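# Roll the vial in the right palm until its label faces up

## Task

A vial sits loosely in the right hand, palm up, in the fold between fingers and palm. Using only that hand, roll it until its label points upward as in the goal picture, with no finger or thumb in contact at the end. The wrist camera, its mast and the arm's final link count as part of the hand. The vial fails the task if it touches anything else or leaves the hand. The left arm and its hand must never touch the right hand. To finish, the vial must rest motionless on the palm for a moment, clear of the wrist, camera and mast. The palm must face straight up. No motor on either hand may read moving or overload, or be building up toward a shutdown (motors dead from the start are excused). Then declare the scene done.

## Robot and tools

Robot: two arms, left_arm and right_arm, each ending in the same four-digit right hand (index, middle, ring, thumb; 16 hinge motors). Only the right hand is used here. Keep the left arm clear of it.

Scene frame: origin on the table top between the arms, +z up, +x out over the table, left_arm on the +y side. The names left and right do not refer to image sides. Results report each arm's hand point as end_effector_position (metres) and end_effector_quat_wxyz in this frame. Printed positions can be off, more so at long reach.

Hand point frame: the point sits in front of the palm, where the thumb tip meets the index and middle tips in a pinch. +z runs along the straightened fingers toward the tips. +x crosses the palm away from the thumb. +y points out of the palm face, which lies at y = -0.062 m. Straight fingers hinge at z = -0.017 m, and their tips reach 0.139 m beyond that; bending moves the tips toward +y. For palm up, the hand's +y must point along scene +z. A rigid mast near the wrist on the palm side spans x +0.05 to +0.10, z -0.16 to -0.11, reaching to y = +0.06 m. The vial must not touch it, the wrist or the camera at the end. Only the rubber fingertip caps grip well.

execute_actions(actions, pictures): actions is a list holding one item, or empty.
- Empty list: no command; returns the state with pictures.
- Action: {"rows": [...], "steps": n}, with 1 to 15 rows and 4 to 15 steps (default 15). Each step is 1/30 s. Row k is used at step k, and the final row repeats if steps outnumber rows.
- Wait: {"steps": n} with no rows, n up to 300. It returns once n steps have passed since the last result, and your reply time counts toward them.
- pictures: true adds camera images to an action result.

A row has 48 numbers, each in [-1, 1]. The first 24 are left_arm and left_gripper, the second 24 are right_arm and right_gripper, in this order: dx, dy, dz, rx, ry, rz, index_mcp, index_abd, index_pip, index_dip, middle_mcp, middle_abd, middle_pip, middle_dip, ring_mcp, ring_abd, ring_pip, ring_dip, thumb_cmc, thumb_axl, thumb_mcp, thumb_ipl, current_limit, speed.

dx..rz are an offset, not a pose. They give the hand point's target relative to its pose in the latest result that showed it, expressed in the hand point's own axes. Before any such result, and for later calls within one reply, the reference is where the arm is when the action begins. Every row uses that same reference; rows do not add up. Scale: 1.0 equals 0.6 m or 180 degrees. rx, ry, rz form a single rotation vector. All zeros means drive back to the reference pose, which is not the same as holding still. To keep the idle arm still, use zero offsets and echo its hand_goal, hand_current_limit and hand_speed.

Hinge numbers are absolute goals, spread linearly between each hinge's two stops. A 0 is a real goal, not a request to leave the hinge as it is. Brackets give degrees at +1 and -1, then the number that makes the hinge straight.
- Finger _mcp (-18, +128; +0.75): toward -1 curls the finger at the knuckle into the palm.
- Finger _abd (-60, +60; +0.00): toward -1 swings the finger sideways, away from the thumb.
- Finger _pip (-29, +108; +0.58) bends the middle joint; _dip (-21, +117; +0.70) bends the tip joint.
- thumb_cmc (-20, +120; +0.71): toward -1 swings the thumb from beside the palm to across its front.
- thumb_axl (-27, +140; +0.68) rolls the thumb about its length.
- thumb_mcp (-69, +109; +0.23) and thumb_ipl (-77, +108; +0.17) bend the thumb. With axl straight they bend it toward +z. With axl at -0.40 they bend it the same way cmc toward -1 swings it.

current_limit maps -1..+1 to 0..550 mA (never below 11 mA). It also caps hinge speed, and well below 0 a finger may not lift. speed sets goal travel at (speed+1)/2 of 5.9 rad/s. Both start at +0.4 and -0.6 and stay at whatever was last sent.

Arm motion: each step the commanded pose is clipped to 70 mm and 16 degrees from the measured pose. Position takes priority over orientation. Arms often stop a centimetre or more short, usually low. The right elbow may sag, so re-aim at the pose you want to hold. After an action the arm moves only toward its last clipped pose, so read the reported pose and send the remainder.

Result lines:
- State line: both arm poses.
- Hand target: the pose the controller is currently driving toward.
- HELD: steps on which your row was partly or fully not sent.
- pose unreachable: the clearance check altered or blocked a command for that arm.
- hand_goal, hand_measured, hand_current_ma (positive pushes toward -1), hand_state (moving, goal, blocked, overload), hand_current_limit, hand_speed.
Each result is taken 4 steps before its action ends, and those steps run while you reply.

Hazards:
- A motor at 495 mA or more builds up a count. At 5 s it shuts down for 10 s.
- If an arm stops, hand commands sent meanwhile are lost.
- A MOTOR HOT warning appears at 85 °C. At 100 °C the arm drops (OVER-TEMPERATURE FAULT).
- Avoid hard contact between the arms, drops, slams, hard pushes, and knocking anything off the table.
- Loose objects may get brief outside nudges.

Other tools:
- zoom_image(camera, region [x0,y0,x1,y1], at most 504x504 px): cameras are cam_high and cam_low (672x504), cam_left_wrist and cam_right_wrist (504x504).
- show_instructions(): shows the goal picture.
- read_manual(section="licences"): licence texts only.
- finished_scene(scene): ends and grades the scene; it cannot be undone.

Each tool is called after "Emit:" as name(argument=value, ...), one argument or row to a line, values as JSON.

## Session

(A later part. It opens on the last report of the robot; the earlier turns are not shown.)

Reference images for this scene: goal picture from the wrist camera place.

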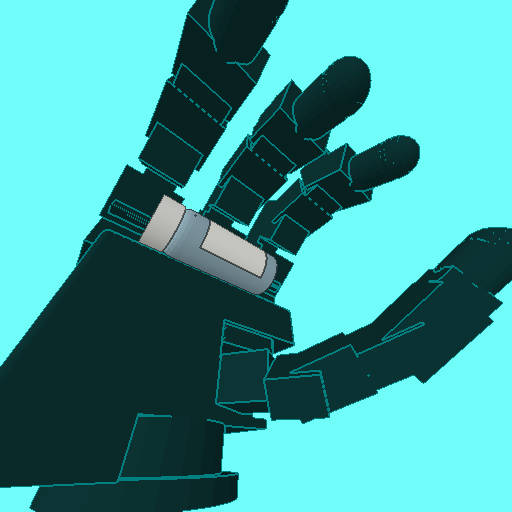

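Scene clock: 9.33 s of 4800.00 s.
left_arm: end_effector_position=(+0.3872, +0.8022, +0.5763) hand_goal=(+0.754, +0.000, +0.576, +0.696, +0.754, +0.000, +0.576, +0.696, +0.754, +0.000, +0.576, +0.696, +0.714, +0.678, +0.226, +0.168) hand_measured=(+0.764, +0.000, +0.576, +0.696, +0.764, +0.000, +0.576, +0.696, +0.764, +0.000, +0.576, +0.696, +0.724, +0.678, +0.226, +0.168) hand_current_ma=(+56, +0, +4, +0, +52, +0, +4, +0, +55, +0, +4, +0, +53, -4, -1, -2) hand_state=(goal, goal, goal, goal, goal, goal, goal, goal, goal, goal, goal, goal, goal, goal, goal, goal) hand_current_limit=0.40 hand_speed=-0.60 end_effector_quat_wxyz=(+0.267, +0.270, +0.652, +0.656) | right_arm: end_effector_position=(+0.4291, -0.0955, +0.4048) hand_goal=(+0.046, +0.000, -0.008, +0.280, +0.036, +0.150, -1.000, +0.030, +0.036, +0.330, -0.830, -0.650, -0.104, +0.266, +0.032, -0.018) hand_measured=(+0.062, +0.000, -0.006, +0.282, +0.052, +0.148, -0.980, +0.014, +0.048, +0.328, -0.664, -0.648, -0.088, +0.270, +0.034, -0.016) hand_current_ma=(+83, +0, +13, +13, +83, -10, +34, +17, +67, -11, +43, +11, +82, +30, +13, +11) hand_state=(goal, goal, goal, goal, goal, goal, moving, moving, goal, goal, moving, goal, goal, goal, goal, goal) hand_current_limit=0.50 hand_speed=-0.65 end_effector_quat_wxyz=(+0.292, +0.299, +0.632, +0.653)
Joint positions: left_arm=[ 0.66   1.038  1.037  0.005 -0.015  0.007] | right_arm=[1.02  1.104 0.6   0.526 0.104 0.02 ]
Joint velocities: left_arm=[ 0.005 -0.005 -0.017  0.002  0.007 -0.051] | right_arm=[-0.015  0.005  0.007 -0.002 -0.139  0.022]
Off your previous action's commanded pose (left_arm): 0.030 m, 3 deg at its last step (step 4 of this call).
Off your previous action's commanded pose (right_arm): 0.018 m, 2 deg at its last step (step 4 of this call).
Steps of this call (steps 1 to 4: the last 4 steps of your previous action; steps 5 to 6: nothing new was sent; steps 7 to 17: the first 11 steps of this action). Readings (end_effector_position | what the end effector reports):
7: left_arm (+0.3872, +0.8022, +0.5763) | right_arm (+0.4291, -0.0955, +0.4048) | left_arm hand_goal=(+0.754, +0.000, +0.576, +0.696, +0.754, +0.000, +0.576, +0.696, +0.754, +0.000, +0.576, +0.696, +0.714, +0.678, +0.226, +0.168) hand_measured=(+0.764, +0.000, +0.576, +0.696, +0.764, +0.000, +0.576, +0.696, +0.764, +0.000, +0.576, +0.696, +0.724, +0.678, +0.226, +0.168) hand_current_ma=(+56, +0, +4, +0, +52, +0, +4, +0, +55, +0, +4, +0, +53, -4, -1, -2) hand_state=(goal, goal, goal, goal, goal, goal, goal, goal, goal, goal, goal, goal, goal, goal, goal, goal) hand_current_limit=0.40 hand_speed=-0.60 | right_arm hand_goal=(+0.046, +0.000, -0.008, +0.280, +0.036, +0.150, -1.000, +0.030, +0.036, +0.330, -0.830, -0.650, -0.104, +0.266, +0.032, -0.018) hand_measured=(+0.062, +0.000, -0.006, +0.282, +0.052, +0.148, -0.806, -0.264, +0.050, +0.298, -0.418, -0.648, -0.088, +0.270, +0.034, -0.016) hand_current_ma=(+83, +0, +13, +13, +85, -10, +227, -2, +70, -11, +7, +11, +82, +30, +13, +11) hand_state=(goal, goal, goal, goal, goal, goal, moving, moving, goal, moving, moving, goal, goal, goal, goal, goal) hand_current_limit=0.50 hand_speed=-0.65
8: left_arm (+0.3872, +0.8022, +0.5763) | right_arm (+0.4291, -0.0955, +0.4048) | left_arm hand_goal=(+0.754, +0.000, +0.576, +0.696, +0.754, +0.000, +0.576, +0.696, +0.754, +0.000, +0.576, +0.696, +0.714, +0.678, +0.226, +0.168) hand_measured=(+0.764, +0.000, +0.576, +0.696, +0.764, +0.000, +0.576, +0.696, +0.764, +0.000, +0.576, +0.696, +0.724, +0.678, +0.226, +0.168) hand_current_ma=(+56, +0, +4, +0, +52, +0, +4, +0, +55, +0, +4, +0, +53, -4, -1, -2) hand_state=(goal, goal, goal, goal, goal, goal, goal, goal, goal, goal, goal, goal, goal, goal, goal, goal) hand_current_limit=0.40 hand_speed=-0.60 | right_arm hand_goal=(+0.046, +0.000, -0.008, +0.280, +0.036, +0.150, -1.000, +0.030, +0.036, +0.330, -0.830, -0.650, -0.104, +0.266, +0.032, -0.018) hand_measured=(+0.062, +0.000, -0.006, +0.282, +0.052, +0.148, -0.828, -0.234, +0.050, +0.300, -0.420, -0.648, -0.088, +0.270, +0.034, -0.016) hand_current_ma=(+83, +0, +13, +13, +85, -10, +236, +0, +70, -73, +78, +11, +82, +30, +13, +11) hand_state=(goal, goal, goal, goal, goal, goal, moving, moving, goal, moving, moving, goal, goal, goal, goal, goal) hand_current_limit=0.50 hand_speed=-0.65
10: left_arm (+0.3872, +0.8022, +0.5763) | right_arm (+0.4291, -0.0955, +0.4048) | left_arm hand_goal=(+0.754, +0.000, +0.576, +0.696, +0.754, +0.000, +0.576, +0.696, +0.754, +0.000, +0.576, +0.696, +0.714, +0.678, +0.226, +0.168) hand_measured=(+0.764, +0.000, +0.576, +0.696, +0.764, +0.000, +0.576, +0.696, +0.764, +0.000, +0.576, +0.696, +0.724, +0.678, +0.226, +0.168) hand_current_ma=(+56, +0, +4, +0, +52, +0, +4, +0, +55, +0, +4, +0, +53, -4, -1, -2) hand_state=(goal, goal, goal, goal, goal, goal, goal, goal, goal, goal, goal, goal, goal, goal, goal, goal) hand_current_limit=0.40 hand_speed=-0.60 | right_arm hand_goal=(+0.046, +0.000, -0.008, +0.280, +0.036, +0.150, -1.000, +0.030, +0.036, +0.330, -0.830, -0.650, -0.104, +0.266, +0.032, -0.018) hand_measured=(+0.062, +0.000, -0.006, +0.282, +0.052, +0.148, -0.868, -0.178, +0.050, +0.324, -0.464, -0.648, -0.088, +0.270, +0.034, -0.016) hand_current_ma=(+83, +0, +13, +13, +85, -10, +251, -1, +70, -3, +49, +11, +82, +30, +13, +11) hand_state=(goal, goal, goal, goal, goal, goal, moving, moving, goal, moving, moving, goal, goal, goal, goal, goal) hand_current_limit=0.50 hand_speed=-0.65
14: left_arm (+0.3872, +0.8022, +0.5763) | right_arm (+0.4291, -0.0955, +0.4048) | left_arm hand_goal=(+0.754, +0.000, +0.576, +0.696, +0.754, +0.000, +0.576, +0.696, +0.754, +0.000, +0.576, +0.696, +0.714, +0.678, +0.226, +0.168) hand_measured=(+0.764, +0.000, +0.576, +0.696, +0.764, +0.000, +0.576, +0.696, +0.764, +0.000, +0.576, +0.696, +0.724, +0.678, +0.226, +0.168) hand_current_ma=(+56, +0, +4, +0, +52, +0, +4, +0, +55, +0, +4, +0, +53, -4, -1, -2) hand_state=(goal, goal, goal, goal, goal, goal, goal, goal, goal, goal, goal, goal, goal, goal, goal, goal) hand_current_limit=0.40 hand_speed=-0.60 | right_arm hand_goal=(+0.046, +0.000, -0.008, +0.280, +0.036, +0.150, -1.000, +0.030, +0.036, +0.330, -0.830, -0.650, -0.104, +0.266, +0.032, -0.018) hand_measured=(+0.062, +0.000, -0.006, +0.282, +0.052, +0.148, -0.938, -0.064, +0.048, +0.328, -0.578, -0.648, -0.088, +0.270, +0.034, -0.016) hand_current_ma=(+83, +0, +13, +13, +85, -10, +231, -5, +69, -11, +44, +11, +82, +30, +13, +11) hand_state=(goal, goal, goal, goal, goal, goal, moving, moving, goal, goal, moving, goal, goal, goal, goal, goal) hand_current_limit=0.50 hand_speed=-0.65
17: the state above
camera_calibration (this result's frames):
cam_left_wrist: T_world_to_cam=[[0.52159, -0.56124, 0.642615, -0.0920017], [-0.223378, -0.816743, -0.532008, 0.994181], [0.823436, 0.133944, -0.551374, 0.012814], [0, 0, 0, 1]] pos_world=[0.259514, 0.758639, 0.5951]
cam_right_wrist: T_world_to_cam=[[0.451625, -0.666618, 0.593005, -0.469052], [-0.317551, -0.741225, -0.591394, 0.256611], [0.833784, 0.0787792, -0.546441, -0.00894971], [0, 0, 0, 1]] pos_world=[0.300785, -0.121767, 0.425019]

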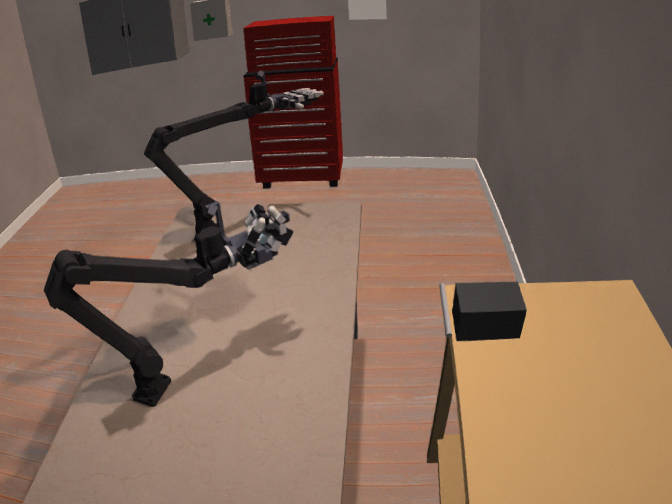

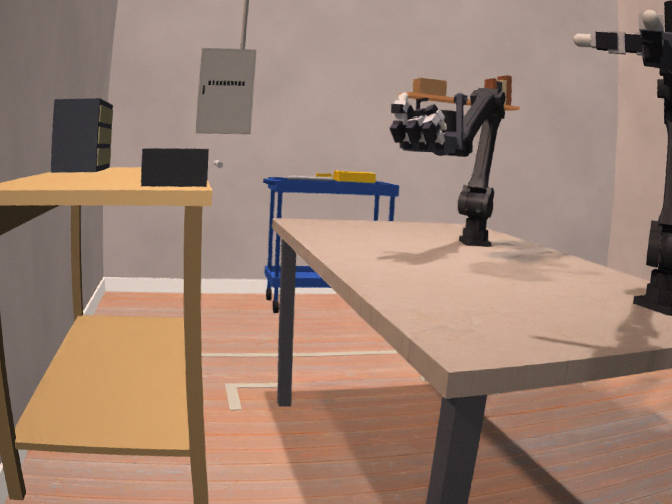

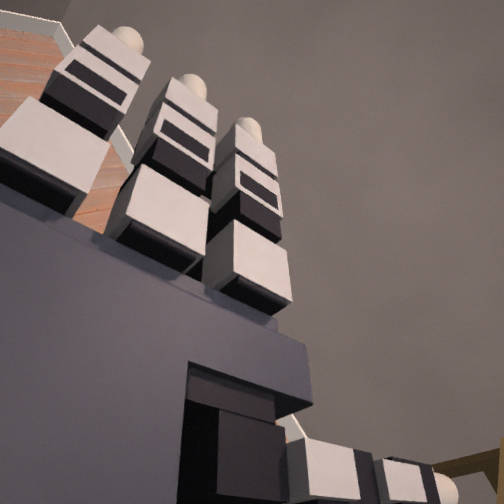

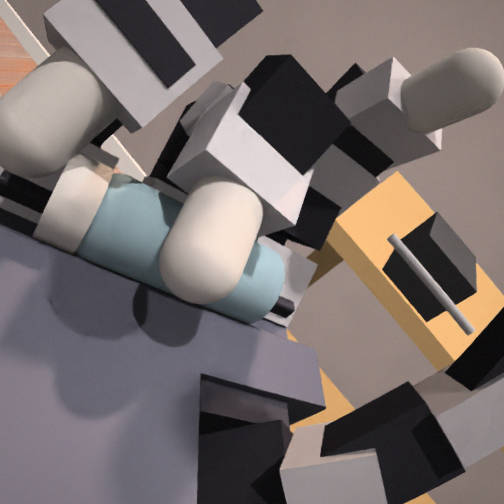

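Emit:
execute_actions(
  actions=[
    {"rows":[
[0,0.048,-0.012,-0.0165,0,0,0.754,0,0.576,0.696,0.754,0,0.576,0.696,0.754,0,0.576,0.696,0.714,0.678,0.226,0.168,0.4,-0.6,0.001,0.0303,0.004,-0.011,0,0,0.046,0,-0.008,0.28,0.035,0.15,-0.50,0.03,0.035,0.33,-0.83,-0.65,-0.104,0.266,0.032,-0.018,0.65,-0.35],
[0,0.048,-0.012,-0.0165,0,0,0.754,0,0.576,0.696,0.754,0,0.576,0.696,0.754,0,0.576,0.696,0.714,0.678,0.226,0.168,0.4,-0.6,0.001,0.0303,0.004,-0.011,0,0,0.046,0,-0.008,0.28,0.035,0.15,-0.50,0.03,0.035,0.33,-0.83,-0.65,-0.104,0.266,0.032,-0.018,0.65,-0.35],
[0,0.048,-0.012,-0.0165,0,0,0.754,0,0.576,0.696,0.754,0,0.576,0.696,0.754,0,0.576,0.696,0.714,0.678,0.226,0.168,0.4,-0.6,0.001,0.0303,0.004,-0.011,0,0,0.046,0,-0.008,0.28,0.035,0.15,-0.50,0.03,0.035,0.33,-0.83,-0.65,-0.104,0.266,0.032,-0.018,0.65,-0.35],
[0,0.048,-0.012,-0.0165,0,0,0.754,0,0.576,0.696,0.754,0,0.576,0.696,0.754,0,0.576,0.696,0.714,0.678,0.226,0.168,0.4,-0.6,0.001,0.0303,0.004,-0.011,0,0,0.046,0,-0.008,0.28,0.035,0.15,-0.47,-0.60,0.035,0.33,-0.83,-0.65,-0.104,0.266,0.032,-0.018,0.65,-0.35]
],"steps":8},
  ],
  pictures=true,
)

Scene clock: 10.17 s of 4800.00 s.
left_arm: end_effector_position=(+0.3872, +0.8022, +0.5763) hand_goal=(+0.754, +0.000, +0.576, +0.696, +0.754, +0.000, +0.576, +0.696, +0.754, +0.000, +0.576, +0.696, +0.714, +0.678, +0.226, +0.168) hand_measured=(+0.764, +0.000, +0.576, +0.696, +0.764, +0.000, +0.576, +0.696, +0.764, +0.000, +0.576, +0.696, +0.724, +0.678, +0.226, +0.168) hand_current_ma=(+56, +0, +4, +0, +52, +0, +4, +0, +55, +0, +4, +0, +53, -4, -1, -2) hand_state=(goal, goal, goal, goal, goal, goal, goal, goal, goal, goal, goal, goal, goal, goal, goal, goal) hand_current_limit=0.40 hand_speed=-0.60 end_effector_quat_wxyz=(+0.267, +0.270, +0.652, +0.656) | right_arm: end_effector_position=(+0.4291, -0.0955, +0.4048) hand_goal=(+0.046, +0.000, -0.008, +0.280, +0.036, +0.150, -0.470, -0.600, +0.036, +0.330, -0.830, -0.650, -0.104, +0.266, +0.032, -0.018) hand_measured=(+0.062, +0.000, -0.006, +0.282, +0.048, +0.148, -0.922, +0.030, +0.048, +0.334, -0.824, -0.648, -0.088, +0.270, +0.034, -0.016) hand_current_ma=(+83, +0, +13, +13, +54, -10, -77, -3, +64, +18, +2, +11, +82, +30, +13, +11) hand_state=(goal, goal, goal, goal, moving, goal, moving, moving, goal, goal, moving, goal, goal, goal, goal, goal) hand_current_limit=0.65 hand_speed=-0.35 end_effector_quat_wxyz=(+0.292, +0.299, +0.632, +0.653)
Joint positions: left_arm=[ 0.66   1.038  1.037  0.005 -0.015  0.007] | right_arm=[1.02  1.104 0.6   0.526 0.104 0.02 ]
Joint velocities: left_arm=[-0.015 -0.005 -0.002  0.007  0.007 -0.007] | right_arm=[-0.015  0.024  0.012 -0.017 -0.007 -0.051]
Off your previous action's commanded pose (left_arm): 0.030 m, 3 deg at its last step (step 4 of this call).
Off your previous action's commanded pose (right_arm): 0.018 m, 2 deg at its last step (step 4 of this call).
Steps of this call (steps 1 to 4: the last 4 steps of your previous action; steps 5 to 21: nothing new was sent; steps 22 to 25: the first 4 steps of this action). Readings (end_effector_position | what the end effector reports):
22: left_arm (+0.3872, +0.8022, +0.5763) | right_arm (+0.4291, -0.0955, +0.4048) | left_arm hand_goal=(+0.754, +0.000, +0.576, +0.696, +0.754, +0.000, +0.576, +0.696, +0.754, +0.000, +0.576, +0.696, +0.714, +0.678, +0.226, +0.168) hand_measured=(+0.764, +0.000, +0.576, +0.696, +0.764, +0.000, +0.576, +0.696, +0.764, +0.000, +0.576, +0.696, +0.724, +0.678, +0.226, +0.168) hand_current_ma=(+56, +0, +4, +0, +52, +0, +4, +0, +55, +0, +4, +0, +53, -4, -1, -2) hand_state=(goal, goal, goal, goal, goal, goal, goal, goal, goal, goal, goal, goal, goal, goal, goal, goal) hand_current_limit=0.40 hand_speed=-0.60 | right_arm hand_goal=(+0.046, +0.000, -0.008, +0.280, +0.036, +0.150, -0.500, +0.030, +0.036, +0.330, -0.830, -0.650, -0.104, +0.266, +0.032, -0.018) hand_measured=(+0.062, +0.000, -0.006, +0.282, +0.052, +0.148, -0.988, +0.030, +0.048, +0.334, -0.814, -0.648, -0.088, +0.270, +0.034, -0.016) hand_current_ma=(+83, +0, +13, +13, +83, -10, +61, -3, +68, +23, +85, +11, +82, +30, +13, +11) hand_state=(goal, goal, goal, goal, goal, goal, moving, goal, goal, goal, goal, goal, goal, goal, goal, goal) hand_current_limit=0.65 hand_speed=-0.35
23: left_arm (+0.3872, +0.8022, +0.5763) | right_arm (+0.4291, -0.0955, +0.4048) | left_arm hand_goal=(+0.754, +0.000, +0.576, +0.696, +0.754, +0.000, +0.576, +0.696, +0.754, +0.000, +0.576, +0.696, +0.714, +0.678, +0.226, +0.168) hand_measured=(+0.764, +0.000, +0.576, +0.696, +0.764, +0.000, +0.576, +0.696, +0.764, +0.000, +0.576, +0.696, +0.724, +0.678, +0.226, +0.168) hand_current_ma=(+56, +0, +4, +0, +52, +0, +4, +0, +55, +0, +4, +0, +53, -4, -1, -2) hand_state=(goal, goal, goal, goal, goal, goal, goal, goal, goal, goal, goal, goal, goal, goal, goal, goal) hand_current_limit=0.40 hand_speed=-0.60 | right_arm hand_goal=(+0.046, +0.000, -0.008, +0.280, +0.036, +0.150, -0.500, +0.030, +0.036, +0.330, -0.830, -0.650, -0.104, +0.266, +0.032, -0.018) hand_measured=(+0.062, +0.000, -0.006, +0.282, +0.052, +0.148, -0.986, +0.030, +0.048, +0.334, -0.814, -0.648, -0.088, +0.270, +0.034, -0.016) hand_current_ma=(+83, +0, +13, +13, +73, -10, -117, -3, +68, +23, +78, +11, +82, +30, +13, +11) hand_state=(goal, goal, goal, goal, moving, goal, moving, goal, goal, goal, moving, goal, goal, goal, goal, goal) hand_current_limit=0.65 hand_speed=-0.35
25: the state above
camera_calibration (this result's frames):
cam_left_wrist: T_world_to_cam=[[0.52159, -0.56124, 0.642615, -0.0920017], [-0.223378, -0.816743, -0.532008, 0.994181], [0.823436, 0.133944, -0.551374, 0.012814], [0, 0, 0, 1]] pos_world=[0.259514, 0.758639, 0.5951]
cam_right_wrist: T_world_to_cam=[[0.451625, -0.666618, 0.593005, -0.469052], [-0.317551, -0.741225, -0.591394, 0.256611], [0.833784, 0.0787792, -0.546441, -0.00894971], [0, 0, 0, 1]] pos_world=[0.300785, -0.121767, 0.425019]

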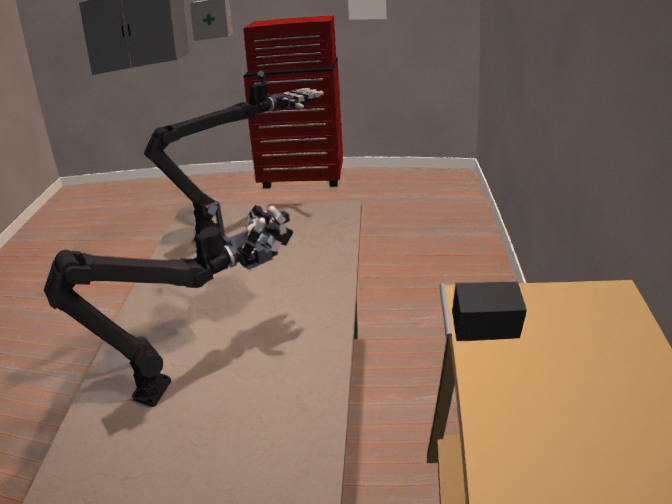

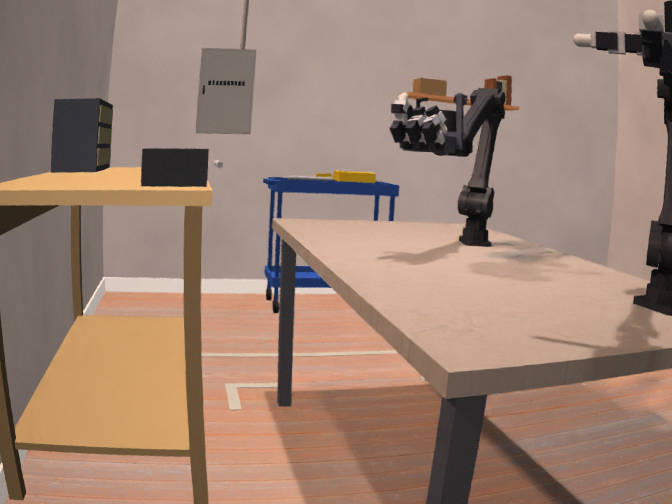

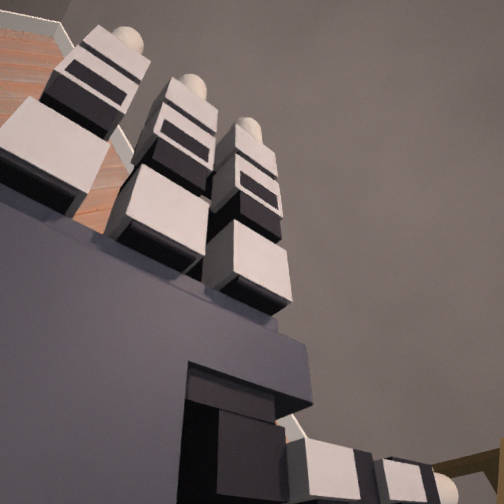

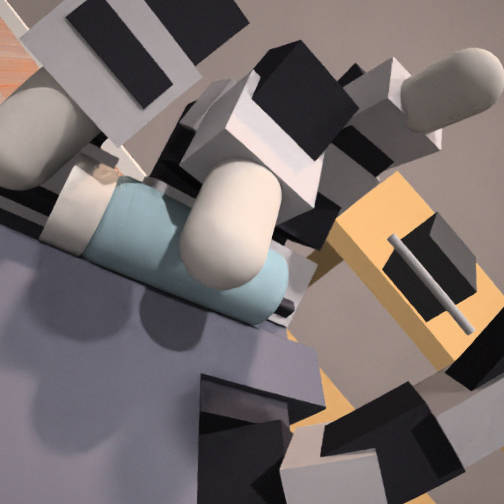

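Emit:
execute_actions(
  actions=[
    {"rows":[
[0,0.048,-0.012,-0.0165,0,0,0.754,0,0.576,0.696,0.754,0,0.576,0.696,0.754,0,0.576,0.696,0.714,0.678,0.226,0.168,0.4,-0.6,0.001,0.0303,0.004,-0.011,0,0,0.046,0,-0.008,0.28,0.035,0.15,-0.47,-0.60,0.035,-0.5,-0.85,-0.65,-0.104,0.266,0.032,-0.018,0.55,-0.45]
],"steps":15},
  ],
  pictures=true,
)

Scene clock: 10.67 s of 4800.00 s.
left_arm: end_effector_position=(+0.3872, +0.8022, +0.5763) hand_goal=(+0.754, +0.000, +0.576, +0.696, +0.754, +0.000, +0.576, +0.696, +0.754, +0.000, +0.576, +0.696, +0.714, +0.678, +0.226, +0.168) hand_measured=(+0.764, +0.000, +0.576, +0.696, +0.764, +0.000, +0.576, +0.696, +0.764, +0.000, +0.576, +0.696, +0.724, +0.678, +0.226, +0.168) hand_current_ma=(+56, +0, +4, +0, +52, +0, +4, +0, +55, +0, +4, +0, +53, -4, -1, -2) hand_state=(goal, goal, goal, goal, goal, goal, goal, goal, goal, goal, goal, goal, goal, goal, goal, goal) hand_current_limit=0.40 hand_speed=-0.60 end_effector_quat_wxyz=(+0.267, +0.270, +0.652, +0.656) | right_arm: end_effector_position=(+0.4291, -0.0955, +0.4048) hand_goal=(+0.046, +0.000, -0.008, +0.280, +0.036, +0.150, -0.470, -0.600, +0.036, -0.500, -0.850, -0.650, -0.104, +0.266, +0.032, -0.018) hand_measured=(+0.062, +0.000, -0.006, +0.282, +0.046, +0.148, -0.476, -0.550, +0.048, -0.056, -0.850, -0.648, -0.088, +0.270, +0.034, -0.016) hand_current_ma=(+83, +0, +13, +13, +56, -10, -32, +35, +62, +66, +0, +11, +82, +30, +13, +11) hand_state=(goal, goal, goal, goal, goal, goal, goal, moving, goal, moving, goal, goal, goal, goal, goal, goal) hand_current_limit=0.55 hand_speed=-0.45 end_effector_quat_wxyz=(+0.292, +0.299, +0.632, +0.653)
Joint positions: left_arm=[ 0.66   1.038  1.037  0.005 -0.015  0.007] | right_arm=[1.02  1.104 0.6   0.526 0.104 0.02 ]
Joint velocities: left_arm=[-0.015 -0.005  0.007 -0.007  0.022 -0.007] | right_arm=[-0.005 -0.024 -0.002  0.017  0.022  0.037]
Off your previous action's commanded pose (left_arm): 0.030 m, 3 deg at its last step (step 4 of this call).
Off your previous action's commanded pose (right_arm): 0.018 m, 2 deg at its last step (step 4 of this call).
Steps of this call (steps 1 to 4: the last 4 steps of your previous action; steps 5 to 15: the first 11 steps of this action). Readings (end_effector_position | what the end effector reports):
5: left_arm (+0.3872, +0.8022, +0.5763) | right_arm (+0.4291, -0.0955, +0.4048) | left_arm hand_goal=(+0.754, +0.000, +0.576, +0.696, +0.754, +0.000, +0.576, +0.696, +0.754, +0.000, +0.576, +0.696, +0.714, +0.678, +0.226, +0.168) hand_measured=(+0.764, +0.000, +0.576, +0.696, +0.764, +0.000, +0.576, +0.696, +0.764, +0.000, +0.576, +0.696, +0.724, +0.678, +0.226, +0.168) hand_current_ma=(+56, +0, +4, +0, +52, +0, +4, +0, +55, +0, +4, +0, +53, -4, -1, -2) hand_state=(goal, goal, goal, goal, goal, goal, goal, goal, goal, goal, goal, goal, goal, goal, goal, goal) hand_current_limit=0.40 hand_speed=-0.60 | right_arm hand_goal=(+0.046, +0.000, -0.008, +0.280, +0.036, +0.150, -0.470, -0.600, +0.036, -0.500, -0.850, -0.650, -0.104, +0.266, +0.032, -0.018) hand_measured=(+0.062, +0.000, -0.006, +0.282, +0.046, +0.148, -0.716, -0.132, +0.048, +0.334, -0.830, -0.648, -0.088, +0.270, +0.034, -0.016) hand_current_ma=(+83, +0, +13, +13, +56, -10, -95, +74, +64, +18, +3, +11, +82, +30, +13, +11) hand_state=(goal, goal, goal, goal, goal, goal, moving, moving, goal, moving, moving, goal, goal, goal, goal, goal) hand_current_limit=0.55 hand_speed=-0.45
6: left_arm (+0.3872, +0.8022, +0.5763) | right_arm (+0.4291, -0.0955, +0.4048) | left_arm hand_goal=(+0.754, +0.000, +0.576, +0.696, +0.754, +0.000, +0.576, +0.696, +0.754, +0.000, +0.576, +0.696, +0.714, +0.678, +0.226, +0.168) hand_measured=(+0.764, +0.000, +0.576, +0.696, +0.764, +0.000, +0.576, +0.696, +0.764, +0.000, +0.576, +0.696, +0.724, +0.678, +0.226, +0.168) hand_current_ma=(+56, +0, +4, +0, +52, +0, +4, +0, +55, +0, +4, +0, +53, -4, -1, -2) hand_state=(goal, goal, goal, goal, goal, goal, goal, goal, goal, goal, goal, goal, goal, goal, goal, goal) hand_current_limit=0.40 hand_speed=-0.60 | right_arm hand_goal=(+0.046, +0.000, -0.008, +0.280, +0.036, +0.150, -0.470, -0.600, +0.036, -0.500, -0.850, -0.650, -0.104, +0.266, +0.032, -0.018) hand_measured=(+0.062, +0.000, -0.006, +0.282, +0.046, +0.148, -0.674, -0.176, +0.048, +0.330, -0.830, -0.648, -0.088, +0.270, +0.034, -0.016) hand_current_ma=(+83, +0, +13, +13, +56, -10, -73, +59, +64, +125, +53, +11, +82, +30, +13, +11) hand_state=(goal, goal, goal, goal, goal, goal, moving, moving, goal, moving, moving, goal, goal, goal, goal, goal) hand_current_limit=0.55 hand_speed=-0.45
8: left_arm (+0.3872, +0.8022, +0.5763) | right_arm (+0.4291, -0.0955, +0.4048) | left_arm hand_goal=(+0.754, +0.000, +0.576, +0.696, +0.754, +0.000, +0.576, +0.696, +0.754, +0.000, +0.576, +0.696, +0.714, +0.678, +0.226, +0.168) hand_measured=(+0.764, +0.000, +0.576, +0.696, +0.764, +0.000, +0.576, +0.696, +0.764, +0.000, +0.576, +0.696, +0.724, +0.678, +0.226, +0.168) hand_current_ma=(+56, +0, +4, +0, +52, +0, +4, +0, +55, +0, +4, +0, +53, -4, -1, -2) hand_state=(goal, goal, goal, goal, goal, goal, goal, goal, goal, goal, goal, goal, goal, goal, goal, goal) hand_current_limit=0.40 hand_speed=-0.60 | right_arm hand_goal=(+0.046, +0.000, -0.008, +0.280, +0.036, +0.150, -0.470, -0.600, +0.036, -0.500, -0.850, -0.650, -0.104, +0.266, +0.032, -0.018) hand_measured=(+0.062, +0.000, -0.006, +0.282, +0.046, +0.148, -0.596, -0.260, +0.048, +0.258, -0.848, -0.648, -0.088, +0.270, +0.034, -0.016) hand_current_ma=(+83, +0, +13, +13, +56, -10, -77, +63, +64, +79, -2, +11, +82, +30, +13, +11) hand_state=(goal, goal, goal, goal, goal, goal, moving, moving, goal, moving, moving, goal, goal, goal, goal, goal) hand_current_limit=0.55 hand_speed=-0.45
12: left_arm (+0.3872, +0.8022, +0.5763) | right_arm (+0.4291, -0.0955, +0.4048) | left_arm hand_goal=(+0.754, +0.000, +0.576, +0.696, +0.754, +0.000, +0.576, +0.696, +0.754, +0.000, +0.576, +0.696, +0.714, +0.678, +0.226, +0.168) hand_measured=(+0.764, +0.000, +0.576, +0.696, +0.764, +0.000, +0.576, +0.696, +0.764, +0.000, +0.576, +0.696, +0.724, +0.678, +0.226, +0.168) hand_current_ma=(+56, +0, +4, +0, +52, +0, +4, +0, +55, +0, +4, +0, +53, -4, -1, -2) hand_state=(goal, goal, goal, goal, goal, goal, goal, goal, goal, goal, goal, goal, goal, goal, goal, goal) hand_current_limit=0.40 hand_speed=-0.60 | right_arm hand_goal=(+0.046, +0.000, -0.008, +0.280, +0.036, +0.150, -0.470, -0.600, +0.036, -0.500, -0.850, -0.650, -0.104, +0.266, +0.032, -0.018) hand_measured=(+0.062, +0.000, -0.006, +0.282, +0.046, +0.148, -0.480, -0.426, +0.048, +0.080, -0.850, -0.648, -0.088, +0.270, +0.034, -0.016) hand_current_ma=(+83, +0, +13, +13, +56, -10, -20, +67, +63, +69, +1, +11, +82, +30, +13, +11) hand_state=(goal, goal, goal, goal, goal, goal, moving, moving, goal, moving, goal, goal, goal, goal, goal, goal) hand_current_limit=0.55 hand_speed=-0.45
15: the state above
camera_calibration (this result's frames):
cam_left_wrist: T_world_to_cam=[[0.52159, -0.56124, 0.642615, -0.0920017], [-0.223378, -0.816743, -0.532008, 0.994181], [0.823436, 0.133944, -0.551374, 0.012814], [0, 0, 0, 1]] pos_world=[0.259514, 0.758639, 0.5951]
cam_right_wrist: T_world_to_cam=[[0.451625, -0.666618, 0.593005, -0.469052], [-0.317551, -0.741225, -0.591394, 0.256611], [0.833784, 0.0787792, -0.546441, -0.00894971], [0, 0, 0, 1]] pos_world=[0.300785, -0.121767, 0.425019]

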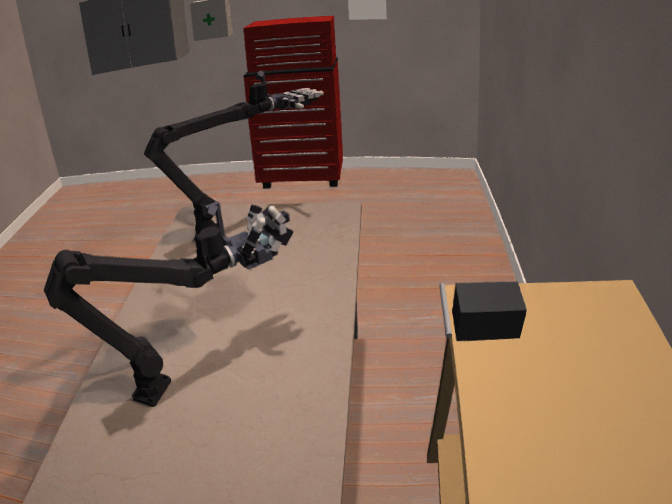

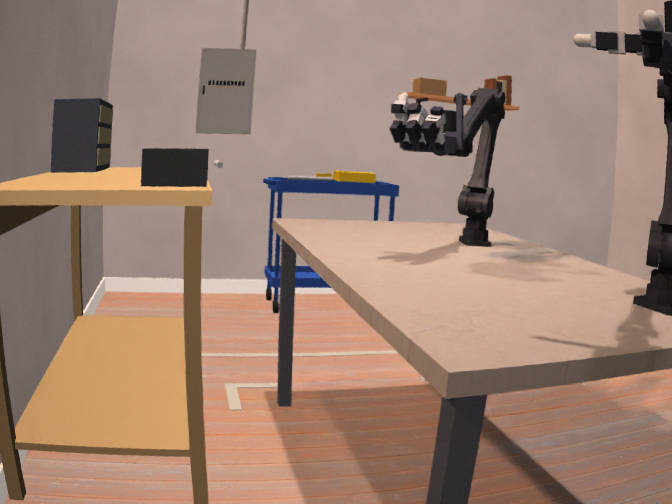

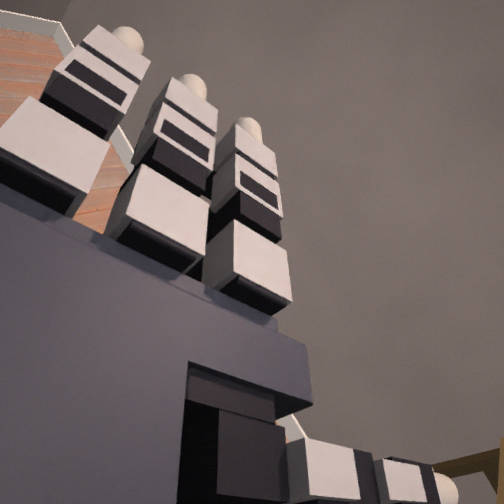

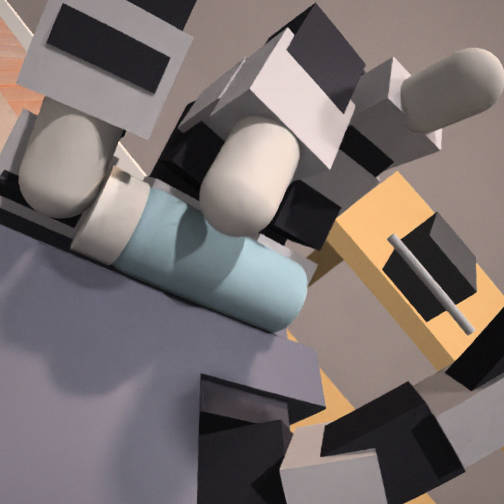

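Emit:
execute_actions(
  actions=[
    {"steps":11},
  ],
  pictures=true,
)

Scene clock: 11.03 s of 4800.00 s.
left_arm: end_effector_position=(+0.3872, +0.8022, +0.5763) hand_goal=(+0.754, +0.000, +0.576, +0.696, +0.754, +0.000, +0.576, +0.696, +0.754, +0.000, +0.576, +0.696, +0.714, +0.678, +0.226, +0.168) hand_measured=(+0.764, +0.000, +0.576, +0.696, +0.764, +0.000, +0.576, +0.696, +0.764, +0.000, +0.576, +0.696, +0.724, +0.678, +0.226, +0.168) hand_current_ma=(+56, +0, +4, +0, +52, +0, +4, +0, +55, +0, +4, +0, +53, -4, -1, -2) hand_state=(goal, goal, goal, goal, goal, goal, goal, goal, goal, goal, goal, goal, goal, goal, goal, goal) hand_current_limit=0.40 hand_speed=-0.60 end_effector_quat_wxyz=(+0.267, +0.270, +0.652, +0.656) | right_arm: end_effector_position=(+0.4291, -0.0955, +0.4048) hand_goal=(+0.046, +0.000, -0.008, +0.280, +0.036, +0.150, -0.470, -0.600, +0.036, -0.500, -0.850, -0.650, -0.104, +0.266, +0.032, -0.018) hand_measured=(+0.062, +0.000, -0.006, +0.282, +0.046, +0.148, -0.476, -0.598, +0.048, -0.494, -0.850, -0.648, -0.088, +0.270, +0.034, -0.016) hand_current_ma=(+83, +0, +13, +13, +56, -10, -32, +12, +61, +6, +0, +11, +82, +30, +13, +11) hand_state=(goal, goal, goal, goal, goal, goal, goal, goal, goal, moving, goal, goal, goal, goal, goal, goal) hand_current_limit=0.55 hand_speed=-0.45 end_effector_quat_wxyz=(+0.292, +0.299, +0.632, +0.653)
Joint positions: left_arm=[ 0.66   1.038  1.037  0.005 -0.015  0.007] | right_arm=[1.02  1.104 0.6   0.526 0.104 0.02 ]
Joint velocities: left_arm=[ 0.005 -0.005  0.007 -0.007 -0.022  0.037] | right_arm=[ 0.005 -0.005 -0.012 -0.017 -0.051  0.081]
Hand target (left_arm): +0.381, +0.796, +0.605; +0.273, +0.263, +0.635, +0.673
Hand target (right_arm): +0.430, -0.095, +0.423; +0.297, +0.295, +0.620, +0.664
Off the commanded pose (left_arm): 0.030 m, 3 deg.
Off the commanded pose (right_arm): 0.018 m, 2 deg.
Kept back: nothing.
Steps of this call (steps 1 to 4: the last 4 steps of your previous action; steps 5 to 11: nothing new was sent). Readings (end_effector_position | what the end effector reports):
1: left_arm (+0.3872, +0.8022, +0.5763) | right_arm (+0.4291, -0.0955, +0.4048) | left_arm hand_goal=(+0.754, +0.000, +0.576, +0.696, +0.754, +0.000, +0.576, +0.696, +0.754, +0.000, +0.576, +0.696, +0.714, +0.678, +0.226, +0.168) hand_measured=(+0.764, +0.000, +0.576, +0.696, +0.764, +0.000, +0.576, +0.696, +0.764, +0.000, +0.576, +0.696, +0.724, +0.678, +0.226, +0.168) hand_current_ma=(+56, +0, +4, +0, +52, +0, +4, +0, +55, +0, +4, +0, +53, -4, -1, -2) hand_state=(goal, goal, goal, goal, goal, goal, goal, goal, goal, goal, goal, goal, goal, goal, goal, goal) hand_current_limit=0.40 hand_speed=-0.60 | right_arm hand_goal=(+0.046, +0.000, -0.008, +0.280, +0.036, +0.150, -0.470, -0.600, +0.036, -0.500, -0.850, -0.650, -0.104, +0.266, +0.032, -0.018) hand_measured=(+0.062, +0.000, -0.006, +0.282, +0.046, +0.148, -0.476, -0.580, +0.048, -0.102, -0.850, -0.648, -0.088, +0.270, +0.034, -0.016) hand_current_ma=(+83, +0, +13, +13, +56, -10, -32, -25, +62, +68, +0, +11, +82, +30, +13, +11) hand_state=(goal, goal, goal, goal, goal, goal, goal, moving, goal, moving, goal, goal, goal, goal, goal, goal) hand_current_limit=0.55 hand_speed=-0.45
2: left_arm (+0.3872, +0.8022, +0.5763) | right_arm (+0.4291, -0.0955, +0.4048) | left_arm hand_goal=(+0.754, +0.000, +0.576, +0.696, +0.754, +0.000, +0.576, +0.696, +0.754, +0.000, +0.576, +0.696, +0.714, +0.678, +0.226, +0.168) hand_measured=(+0.764, +0.000, +0.576, +0.696, +0.764, +0.000, +0.576, +0.696, +0.764, +0.000, +0.576, +0.696, +0.724, +0.678, +0.226, +0.168) hand_current_ma=(+56, +0, +4, +0, +52, +0, +4, +0, +55, +0, +4, +0, +53, -4, -1, -2) hand_state=(goal, goal, goal, goal, goal, goal, goal, goal, goal, goal, goal, goal, goal, goal, goal, goal) hand_current_limit=0.40 hand_speed=-0.60 | right_arm hand_goal=(+0.046, +0.000, -0.008, +0.280, +0.036, +0.150, -0.470, -0.600, +0.036, -0.500, -0.850, -0.650, -0.104, +0.266, +0.032, -0.018) hand_measured=(+0.062, +0.000, -0.006, +0.282, +0.046, +0.148, -0.476, -0.592, +0.048, -0.146, -0.850, -0.648, -0.088, +0.270, +0.034, -0.016) hand_current_ma=(+83, +0, +13, +13, +56, -10, -32, -2, +62, +66, +0, +11, +82, +30, +13, +11) hand_state=(goal, goal, goal, goal, goal, goal, goal, moving, goal, moving, goal, goal, goal, goal, goal, goal) hand_current_limit=0.55 hand_speed=-0.45
4: left_arm (+0.3872, +0.8022, +0.5763) | right_arm (+0.4291, -0.0955, +0.4048) | left_arm hand_goal=(+0.754, +0.000, +0.576, +0.696, +0.754, +0.000, +0.576, +0.696, +0.754, +0.000, +0.576, +0.696, +0.714, +0.678, +0.226, +0.168) hand_measured=(+0.764, +0.000, +0.576, +0.696, +0.764, +0.000, +0.576, +0.696, +0.764, +0.000, +0.576, +0.696, +0.724, +0.678, +0.226, +0.168) hand_current_ma=(+56, +0, +4, +0, +52, +0, +4, +0, +55, +0, +4, +0, +53, -4, -1, -2) hand_state=(goal, goal, goal, goal, goal, goal, goal, goal, goal, goal, goal, goal, goal, goal, goal, goal) hand_current_limit=0.40 hand_speed=-0.60 | right_arm hand_goal=(+0.046, +0.000, -0.008, +0.280, +0.036, +0.150, -0.470, -0.600, +0.036, -0.500, -0.850, -0.650, -0.104, +0.266, +0.032, -0.018) hand_measured=(+0.062, +0.000, -0.006, +0.282, +0.046, +0.148, -0.476, -0.598, +0.048, -0.238, -0.850, -0.648, -0.088, +0.270, +0.034, -0.016) hand_current_ma=(+83, +0, +13, +13, +56, -10, -32, +11, +62, +65, +0, +11, +82, +30, +13, +11) hand_state=(goal, goal, goal, goal, goal, goal, goal, moving, goal, moving, goal, goal, goal, goal, goal, goal) hand_current_limit=0.55 hand_speed=-0.45
8: left_arm (+0.3872, +0.8022, +0.5763) | right_arm (+0.4291, -0.0955, +0.4048) | left_arm hand_goal=(+0.754, +0.000, +0.576, +0.696, +0.754, +0.000, +0.576, +0.696, +0.754, +0.000, +0.576, +0.696, +0.714, +0.678, +0.226, +0.168) hand_measured=(+0.764, +0.000, +0.576, +0.696, +0.764, +0.000, +0.576, +0.696, +0.764, +0.000, +0.576, +0.696, +0.724, +0.678, +0.226, +0.168) hand_current_ma=(+56, +0, +4, +0, +52, +0, +4, +0, +55, +0, +4, +0, +53, -4, -1, -2) hand_state=(goal, goal, goal, goal, goal, goal, goal, goal, goal, goal, goal, goal, goal, goal, goal, goal) hand_current_limit=0.40 hand_speed=-0.60 | right_arm hand_goal=(+0.046, +0.000, -0.008, +0.280, +0.036, +0.150, -0.470, -0.600, +0.036, -0.500, -0.850, -0.650, -0.104, +0.266, +0.032, -0.018) hand_measured=(+0.062, +0.000, -0.006, +0.282, +0.046, +0.148, -0.476, -0.598, +0.048, -0.420, -0.850, -0.648, -0.088, +0.270, +0.034, -0.016) hand_current_ma=(+83, +0, +13, +13, +56, -10, -32, +12, +62, +64, +0, +11, +82, +30, +13, +11) hand_state=(goal, goal, goal, goal, goal, goal, goal, goal, goal, moving, goal, goal, goal, goal, goal, goal) hand_current_limit=0.55 hand_speed=-0.45
11: the state above
camera_calibration (this result's frames):
cam_left_wrist: T_world_to_cam=[[0.52159, -0.56124, 0.642615, -0.0920017], [-0.223378, -0.816743, -0.532008, 0.994181], [0.823436, 0.133944, -0.551374, 0.012814], [0, 0, 0, 1]] pos_world=[0.259514, 0.758639, 0.5951]
cam_right_wrist: T_world_to_cam=[[0.451625, -0.666618, 0.593005, -0.469052], [-0.317551, -0.741225, -0.591394, 0.256611], [0.833784, 0.0787792, -0.546441, -0.00894971], [0, 0, 0, 1]] pos_world=[0.300785, -0.121767, 0.425019]

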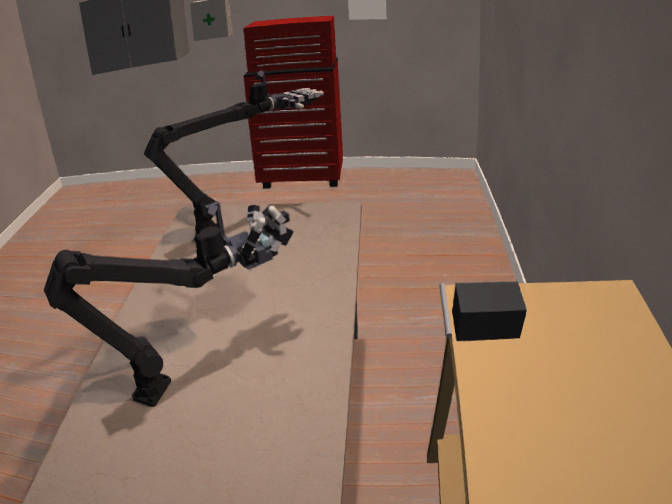

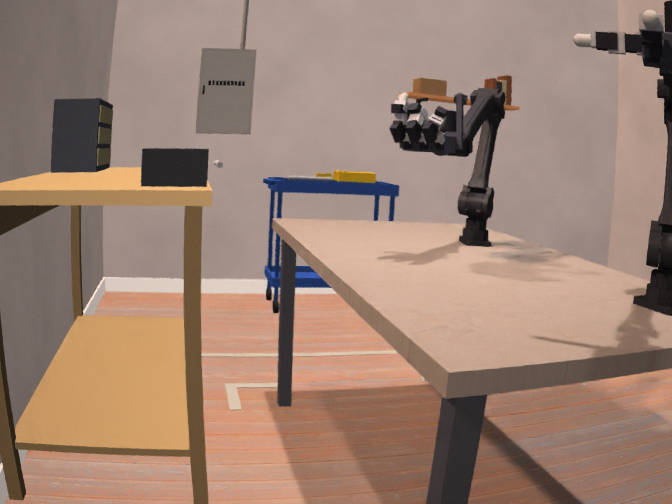

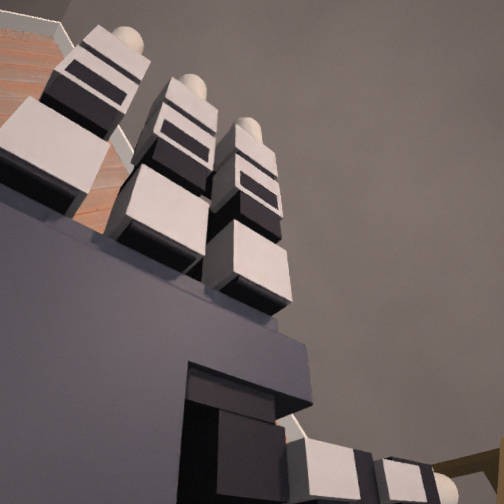

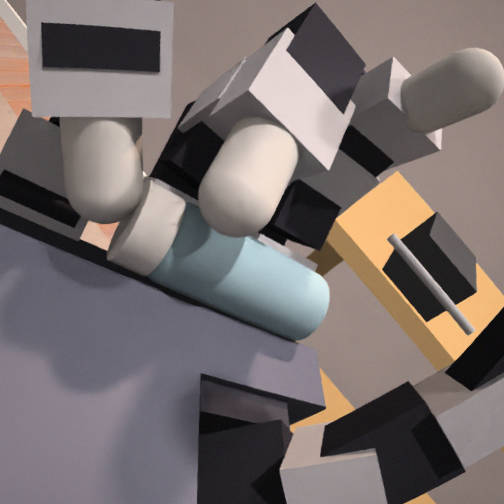

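Emit:
execute_actions(
  actions=[
    {"rows":[
[0,0.048,-0.012,-0.0165,0,0,0.754,0,0.576,0.696,0.754,0,0.576,0.696,0.754,0,0.576,0.696,0.714,0.678,0.226,0.168,0.4,-0.6,0.001,0.0303,0.004,-0.011,0,0,0.046,0,-0.008,0.28,0.035,0.08,-0.61,-0.60,0.035,0,-0.85,-0.65,-0.104,0.266,0.032,-0.018,0.5,-0.55],
[0,0.048,-0.012,-0.0165,0,0,0.754,0,0.576,0.696,0.754,0,0.576,0.696,0.754,0,0.576,0.696,0.714,0.678,0.226,0.168,0.4,-0.6,0.001,0.0303,0.004,-0.011,0,0,0.046,0,-0.008,0.28,0.035,0.08,-0.61,-0.60,0.035,0,-0.85,-0.65,-0.104,0.266,0.032,-0.018,0.5,-0.55],
[0,0.048,-0.012,-0.0165,0,0,0.754,0,0.576,0.696,0.754,0,0.576,0.696,0.754,0,0.576,0.696,0.714,0.678,0.226,0.168,0.4,-0.6,0.001,0.0303,0.004,-0.011,0,0,0.046,0,-0.008,0.28,0.035,0.08,-0.61,-0.60,0.035,0,-0.85,-0.65,-0.104,0.266,0.032,-0.018,0.5,-0.55],
[0,0.048,-0.012,-0.0165,0,0,0.754,0,0.576,0.696,0.754,0,0.576,0.696,0.754,0,0.576,0.696,0.714,0.678,0.226,0.168,0.4,-0.6,0.001,0.0303,0.004,-0.011,0,0,0.046,0,-0.008,0.28,0.035,0.08,-0.61,-0.60,0.035,0,-0.85,-0.65,-0.104,0.266,0.032,-0.018,0.5,-0.55],
[0,0.048,-0.012,-0.0165,0,0,0.754,0,0.576,0.696,0.754,0,0.576,0.696,0.754,0,0.576,0.696,0.714,0.678,0.226,0.168,0.4,-0.6,0.001,0.0303,0.004,-0.011,0,0,0.046,0,-0.008,0.28,0.035,0.08,-0.95,-0.10,0.046,0,-0.008,-0.65,-0.104,0.266,0.032,-0.018,0.5,-0.65],
[0,0.048,-0.012,-0.0165,0,0,0.754,0,0.576,0.696,0.754,0,0.576,0.696,0.754,0,0.576,0.696,0.714,0.678,0.226,0.168,0.4,-0.6,0.001,0.0303,0.004,-0.011,0,0,0.046,0,-0.008,0.28,0.035,0.08,-0.95,-0.10,0.046,0,-0.008,-0.65,-0.104,0.266,0.032,-0.018,0.5,-0.65],
[0,0.048,-0.012,-0.0165,0,0,0.754,0,0.576,0.696,0.754,0,0.576,0.696,0.754,0,0.576,0.696,0.714,0.678,0.226,0.168,0.4,-0.6,0.001,0.0303,0.004,-0.011,0,0,0.046,0,-0.008,0.28,0.035,0.08,-0.95,-0.10,0.046,0,-0.008,-0.65,-0.104,0.266,0.032,-0.018,0.5,-0.65],
[0,0.048,-0.012,-0.0165,0,0,0.754,0,0.576,0.696,0.754,0,0.576,0.696,0.754,0,0.576,0.696,0.714,0.678,0.226,0.168,0.4,-0.6,0.001,0.0303,0.004,-0.011,0,0,0.046,0,-0.008,0.28,0.035,0.08,-0.95,-0.10,0.046,0,-0.008,0.28,-0.104,0.266,0.032,-0.018,0.5,-0.65]
],"steps":15},
  ],
  pictures=true,
)

Scene clock: 12.87 s of 4800.00 s.
left_arm: end_effector_position=(+0.3872, +0.8022, +0.5763) hand_goal=(+0.754, +0.000, +0.576, +0.696, +0.754, +0.000, +0.576, +0.696, +0.754, +0.000, +0.576, +0.696, +0.714, +0.678, +0.226, +0.168) hand_measured=(+0.764, +0.000, +0.576, +0.696, +0.764, +0.000, +0.576, +0.696, +0.764, +0.000, +0.576, +0.696, +0.724, +0.678, +0.226, +0.168) hand_current_ma=(+56, +0, +4, +0, +52, +0, +4, +0, +55, +0, +4, +0, +53, -4, -1, -2) hand_state=(goal, goal, goal, goal, goal, goal, goal, goal, goal, goal, goal, goal, goal, goal, goal, goal) hand_current_limit=0.40 hand_speed=-0.60 end_effector_quat_wxyz=(+0.267, +0.270, +0.652, +0.656) | right_arm: end_effector_position=(+0.4291, -0.0955, +0.4048) hand_goal=(+0.046, +0.000, -0.008, +0.280, +0.036, +0.080, -0.950, -0.100, +0.046, +0.000, -0.008, +0.280, -0.104, +0.266, +0.032, -0.018) hand_measured=(+0.062, +0.000, -0.006, +0.282, +0.052, +0.086, -0.662, -0.466, +0.048, -0.184, -0.728, -0.606, -0.088, +0.270, +0.034, -0.016) hand_current_ma=(+83, +0, +13, +13, +91, +20, +239, -16, +15, -51, -78, -56, +82, +30, +13, +11) hand_state=(goal, goal, goal, goal, goal, goal, moving, moving, goal, moving, moving, moving, goal, goal, goal, goal) hand_current_limit=0.50 hand_speed=-0.65 end_effector_quat_wxyz=(+0.292, +0.299, +0.632, +0.653)
Joint positions: left_arm=[ 0.66   1.038  1.037  0.005 -0.015  0.007] | right_arm=[1.02  1.104 0.6   0.526 0.104 0.02 ]
Joint velocities: left_arm=[ 0.005 -0.015 -0.017 -0.007  0.022 -0.051] | right_arm=[ 0.005  0.005 -0.007 -0.007  0.081  0.022]
Steps of this call (steps 1 to 44: nothing new was sent; steps 45 to 55: the first 11 steps of this action). Readings (end_effector_position | what the end effector reports):
45: left_arm (+0.3872, +0.8022, +0.5763) | right_arm (+0.4291, -0.0955, +0.4048) | left_arm hand_goal=(+0.754, +0.000, +0.576, +0.696, +0.754, +0.000, +0.576, +0.696, +0.754, +0.000, +0.576, +0.696, +0.714, +0.678, +0.226, +0.168) hand_measured=(+0.764, +0.000, +0.576, +0.696, +0.764, +0.000, +0.576, +0.696, +0.764, +0.000, +0.576, +0.696, +0.724, +0.678, +0.226, +0.168) hand_current_ma=(+56, +0, +4, +0, +52, +0, +4, +0, +55, +0, +4, +0, +53, -4, -1, -2) hand_state=(goal, goal, goal, goal, goal, goal, goal, goal, goal, goal, goal, goal, goal, goal, goal, goal) hand_current_limit=0.40 hand_speed=-0.60 | right_arm hand_goal=(+0.046, +0.000, -0.008, +0.280, +0.036, +0.080, -0.610, -0.600, +0.036, +0.000, -0.850, -0.650, -0.104, +0.266, +0.032, -0.018) hand_measured=(+0.062, +0.000, -0.006, +0.282, +0.046, +0.148, -0.476, -0.598, +0.048, -0.496, -0.850, -0.648, -0.088, +0.270, +0.034, -0.016) hand_current_ma=(+83, +0, +13, +13, +56, -10, -32, +12, +61, +15, +0, +11, +82, +30, +13, +11) hand_state=(goal, goal, goal, goal, goal, moving, moving, goal, goal, moving, goal, goal, goal, goal, goal, goal) hand_current_limit=0.50 hand_speed=-0.55
46: left_arm (+0.3872, +0.8022, +0.5763) | right_arm (+0.4291, -0.0955, +0.4048) | left_arm hand_goal=(+0.754, +0.000, +0.576, +0.696, +0.754, +0.000, +0.576, +0.696, +0.754, +0.000, +0.576, +0.696, +0.714, +0.678, +0.226, +0.168) hand_measured=(+0.764, +0.000, +0.576, +0.696, +0.764, +0.000, +0.576, +0.696, +0.764, +0.000, +0.576, +0.696, +0.724, +0.678, +0.226, +0.168) hand_current_ma=(+56, +0, +4, +0, +52, +0, +4, +0, +55, +0, +4, +0, +53, -4, -1, -2) hand_state=(goal, goal, goal, goal, goal, goal, goal, goal, goal, goal, goal, goal, goal, goal, goal, goal) hand_current_limit=0.40 hand_speed=-0.60 | right_arm hand_goal=(+0.046, +0.000, -0.008, +0.280, +0.036, +0.080, -0.610, -0.600, +0.036, +0.000, -0.850, -0.650, -0.104, +0.266, +0.032, -0.018) hand_measured=(+0.062, +0.000, -0.006, +0.282, +0.046, +0.146, -0.478, -0.598, +0.048, -0.494, -0.850, -0.648, -0.088, +0.270, +0.034, -0.016) hand_current_ma=(+83, +0, +13, +13, +56, +99, +81, +12, +61, -95, +0, +11, +82, +30, +13, +11) hand_state=(goal, goal, goal, goal, goal, moving, moving, goal, goal, moving, goal, goal, goal, goal, goal, goal) hand_current_limit=0.50 hand_speed=-0.55
48: left_arm (+0.3872, +0.8022, +0.5763) | right_arm (+0.4291, -0.0955, +0.4048) | left_arm hand_goal=(+0.754, +0.000, +0.576, +0.696, +0.754, +0.000, +0.576, +0.696, +0.754, +0.000, +0.576, +0.696, +0.714, +0.678, +0.226, +0.168) hand_measured=(+0.764, +0.000, +0.576, +0.696, +0.764, +0.000, +0.576, +0.696, +0.764, +0.000, +0.576, +0.696, +0.724, +0.678, +0.226, +0.168) hand_current_ma=(+56, +0, +4, +0, +52, +0, +4, +0, +55, +0, +4, +0, +53, -4, -1, -2) hand_state=(goal, goal, goal, goal, goal, goal, goal, goal, goal, goal, goal, goal, goal, goal, goal, goal) hand_current_limit=0.40 hand_speed=-0.60 | right_arm hand_goal=(+0.046, +0.000, -0.008, +0.280, +0.036, +0.080, -0.610, -0.600, +0.036, +0.000, -0.850, -0.650, -0.104, +0.266, +0.032, -0.018) hand_measured=(+0.062, +0.000, -0.006, +0.282, +0.046, +0.098, -0.530, -0.598, +0.048, -0.434, -0.850, -0.648, -0.088, +0.270, +0.034, -0.016) hand_current_ma=(+83, +0, +13, +13, +56, -11, +55, +12, +61, -68, +0, +11, +82, +30, +13, +11) hand_state=(goal, goal, goal, goal, goal, moving, moving, goal, goal, moving, goal, goal, goal, goal, goal, goal) hand_current_limit=0.50 hand_speed=-0.55
52: left_arm (+0.3872, +0.8022, +0.5763) | right_arm (+0.4291, -0.0955, +0.4048) | left_arm hand_goal=(+0.754, +0.000, +0.576, +0.696, +0.754, +0.000, +0.576, +0.696, +0.754, +0.000, +0.576, +0.696, +0.714, +0.678, +0.226, +0.168) hand_measured=(+0.764, +0.000, +0.576, +0.696, +0.764, +0.000, +0.576, +0.696, +0.764, +0.000, +0.576, +0.696, +0.724, +0.678, +0.226, +0.168) hand_current_ma=(+56, +0, +4, +0, +52, +0, +4, +0, +55, +0, +4, +0, +53, -4, -1, -2) hand_state=(goal, goal, goal, goal, goal, goal, goal, goal, goal, goal, goal, goal, goal, goal, goal, goal) hand_current_limit=0.40 hand_speed=-0.60 | right_arm hand_goal=(+0.046, +0.000, -0.008, +0.280, +0.036, +0.080, -0.950, -0.100, +0.046, +0.000, -0.008, +0.280, -0.104, +0.266, +0.032, -0.018) hand_measured=(+0.062, +0.000, -0.006, +0.282, +0.052, +0.086, -0.606, -0.550, +0.048, -0.284, -0.810, -0.648, -0.088, +0.270, +0.034, -0.016) hand_current_ma=(+83, +0, +13, +13, +99, +29, +268, -17, +14, -51, -83, +11, +82, +30, +13, +11) hand_state=(goal, goal, goal, goal, moving, goal, moving, moving, goal, moving, moving, moving, goal, goal, goal, goal) hand_current_limit=0.50 hand_speed=-0.65
55: the state above
camera_calibration (this result's frames):
cam_left_wrist: T_world_to_cam=[[0.52159, -0.56124, 0.642615, -0.0920017], [-0.223378, -0.816743, -0.532008, 0.994181], [0.823436, 0.133944, -0.551374, 0.012814], [0, 0, 0, 1]] pos_world=[0.259514, 0.758639, 0.5951]
cam_right_wrist: T_world_to_cam=[[0.451625, -0.666618, 0.593005, -0.469052], [-0.317551, -0.741225, -0.591394, 0.256611], [0.833784, 0.0787792, -0.546441, -0.00894971], [0, 0, 0, 1]] pos_world=[0.300785, -0.121767, 0.425019]

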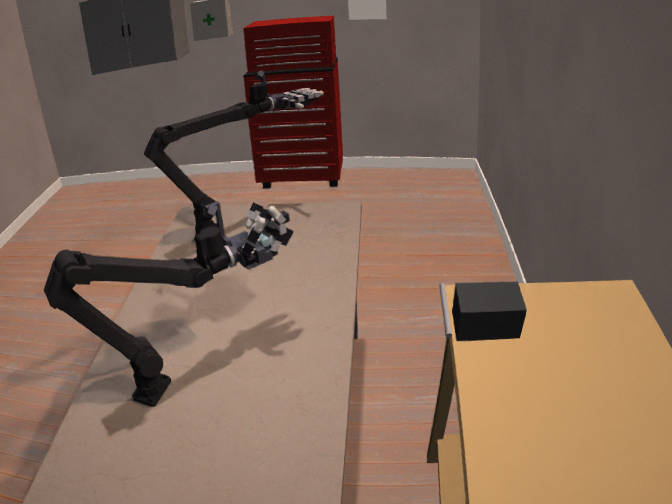

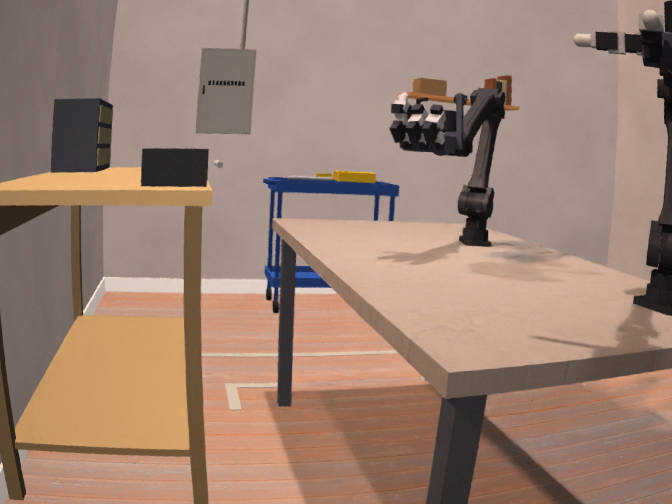

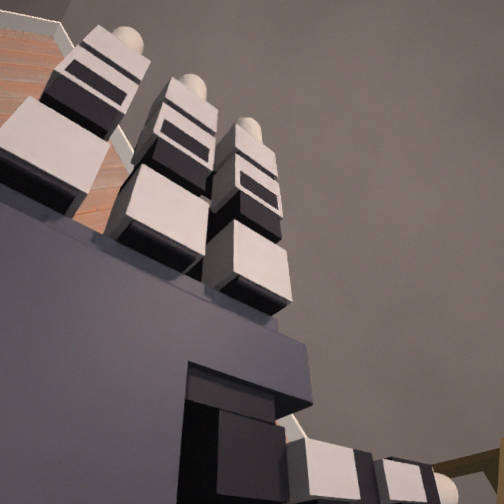

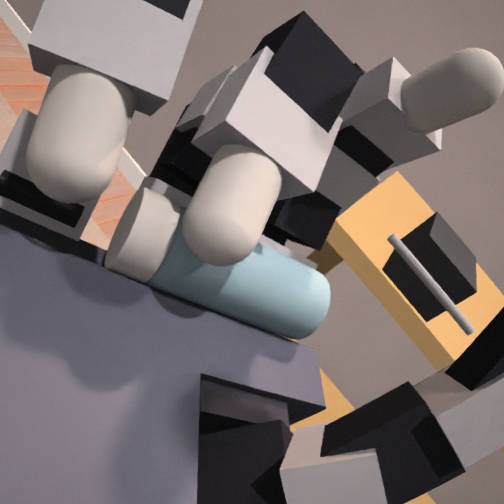

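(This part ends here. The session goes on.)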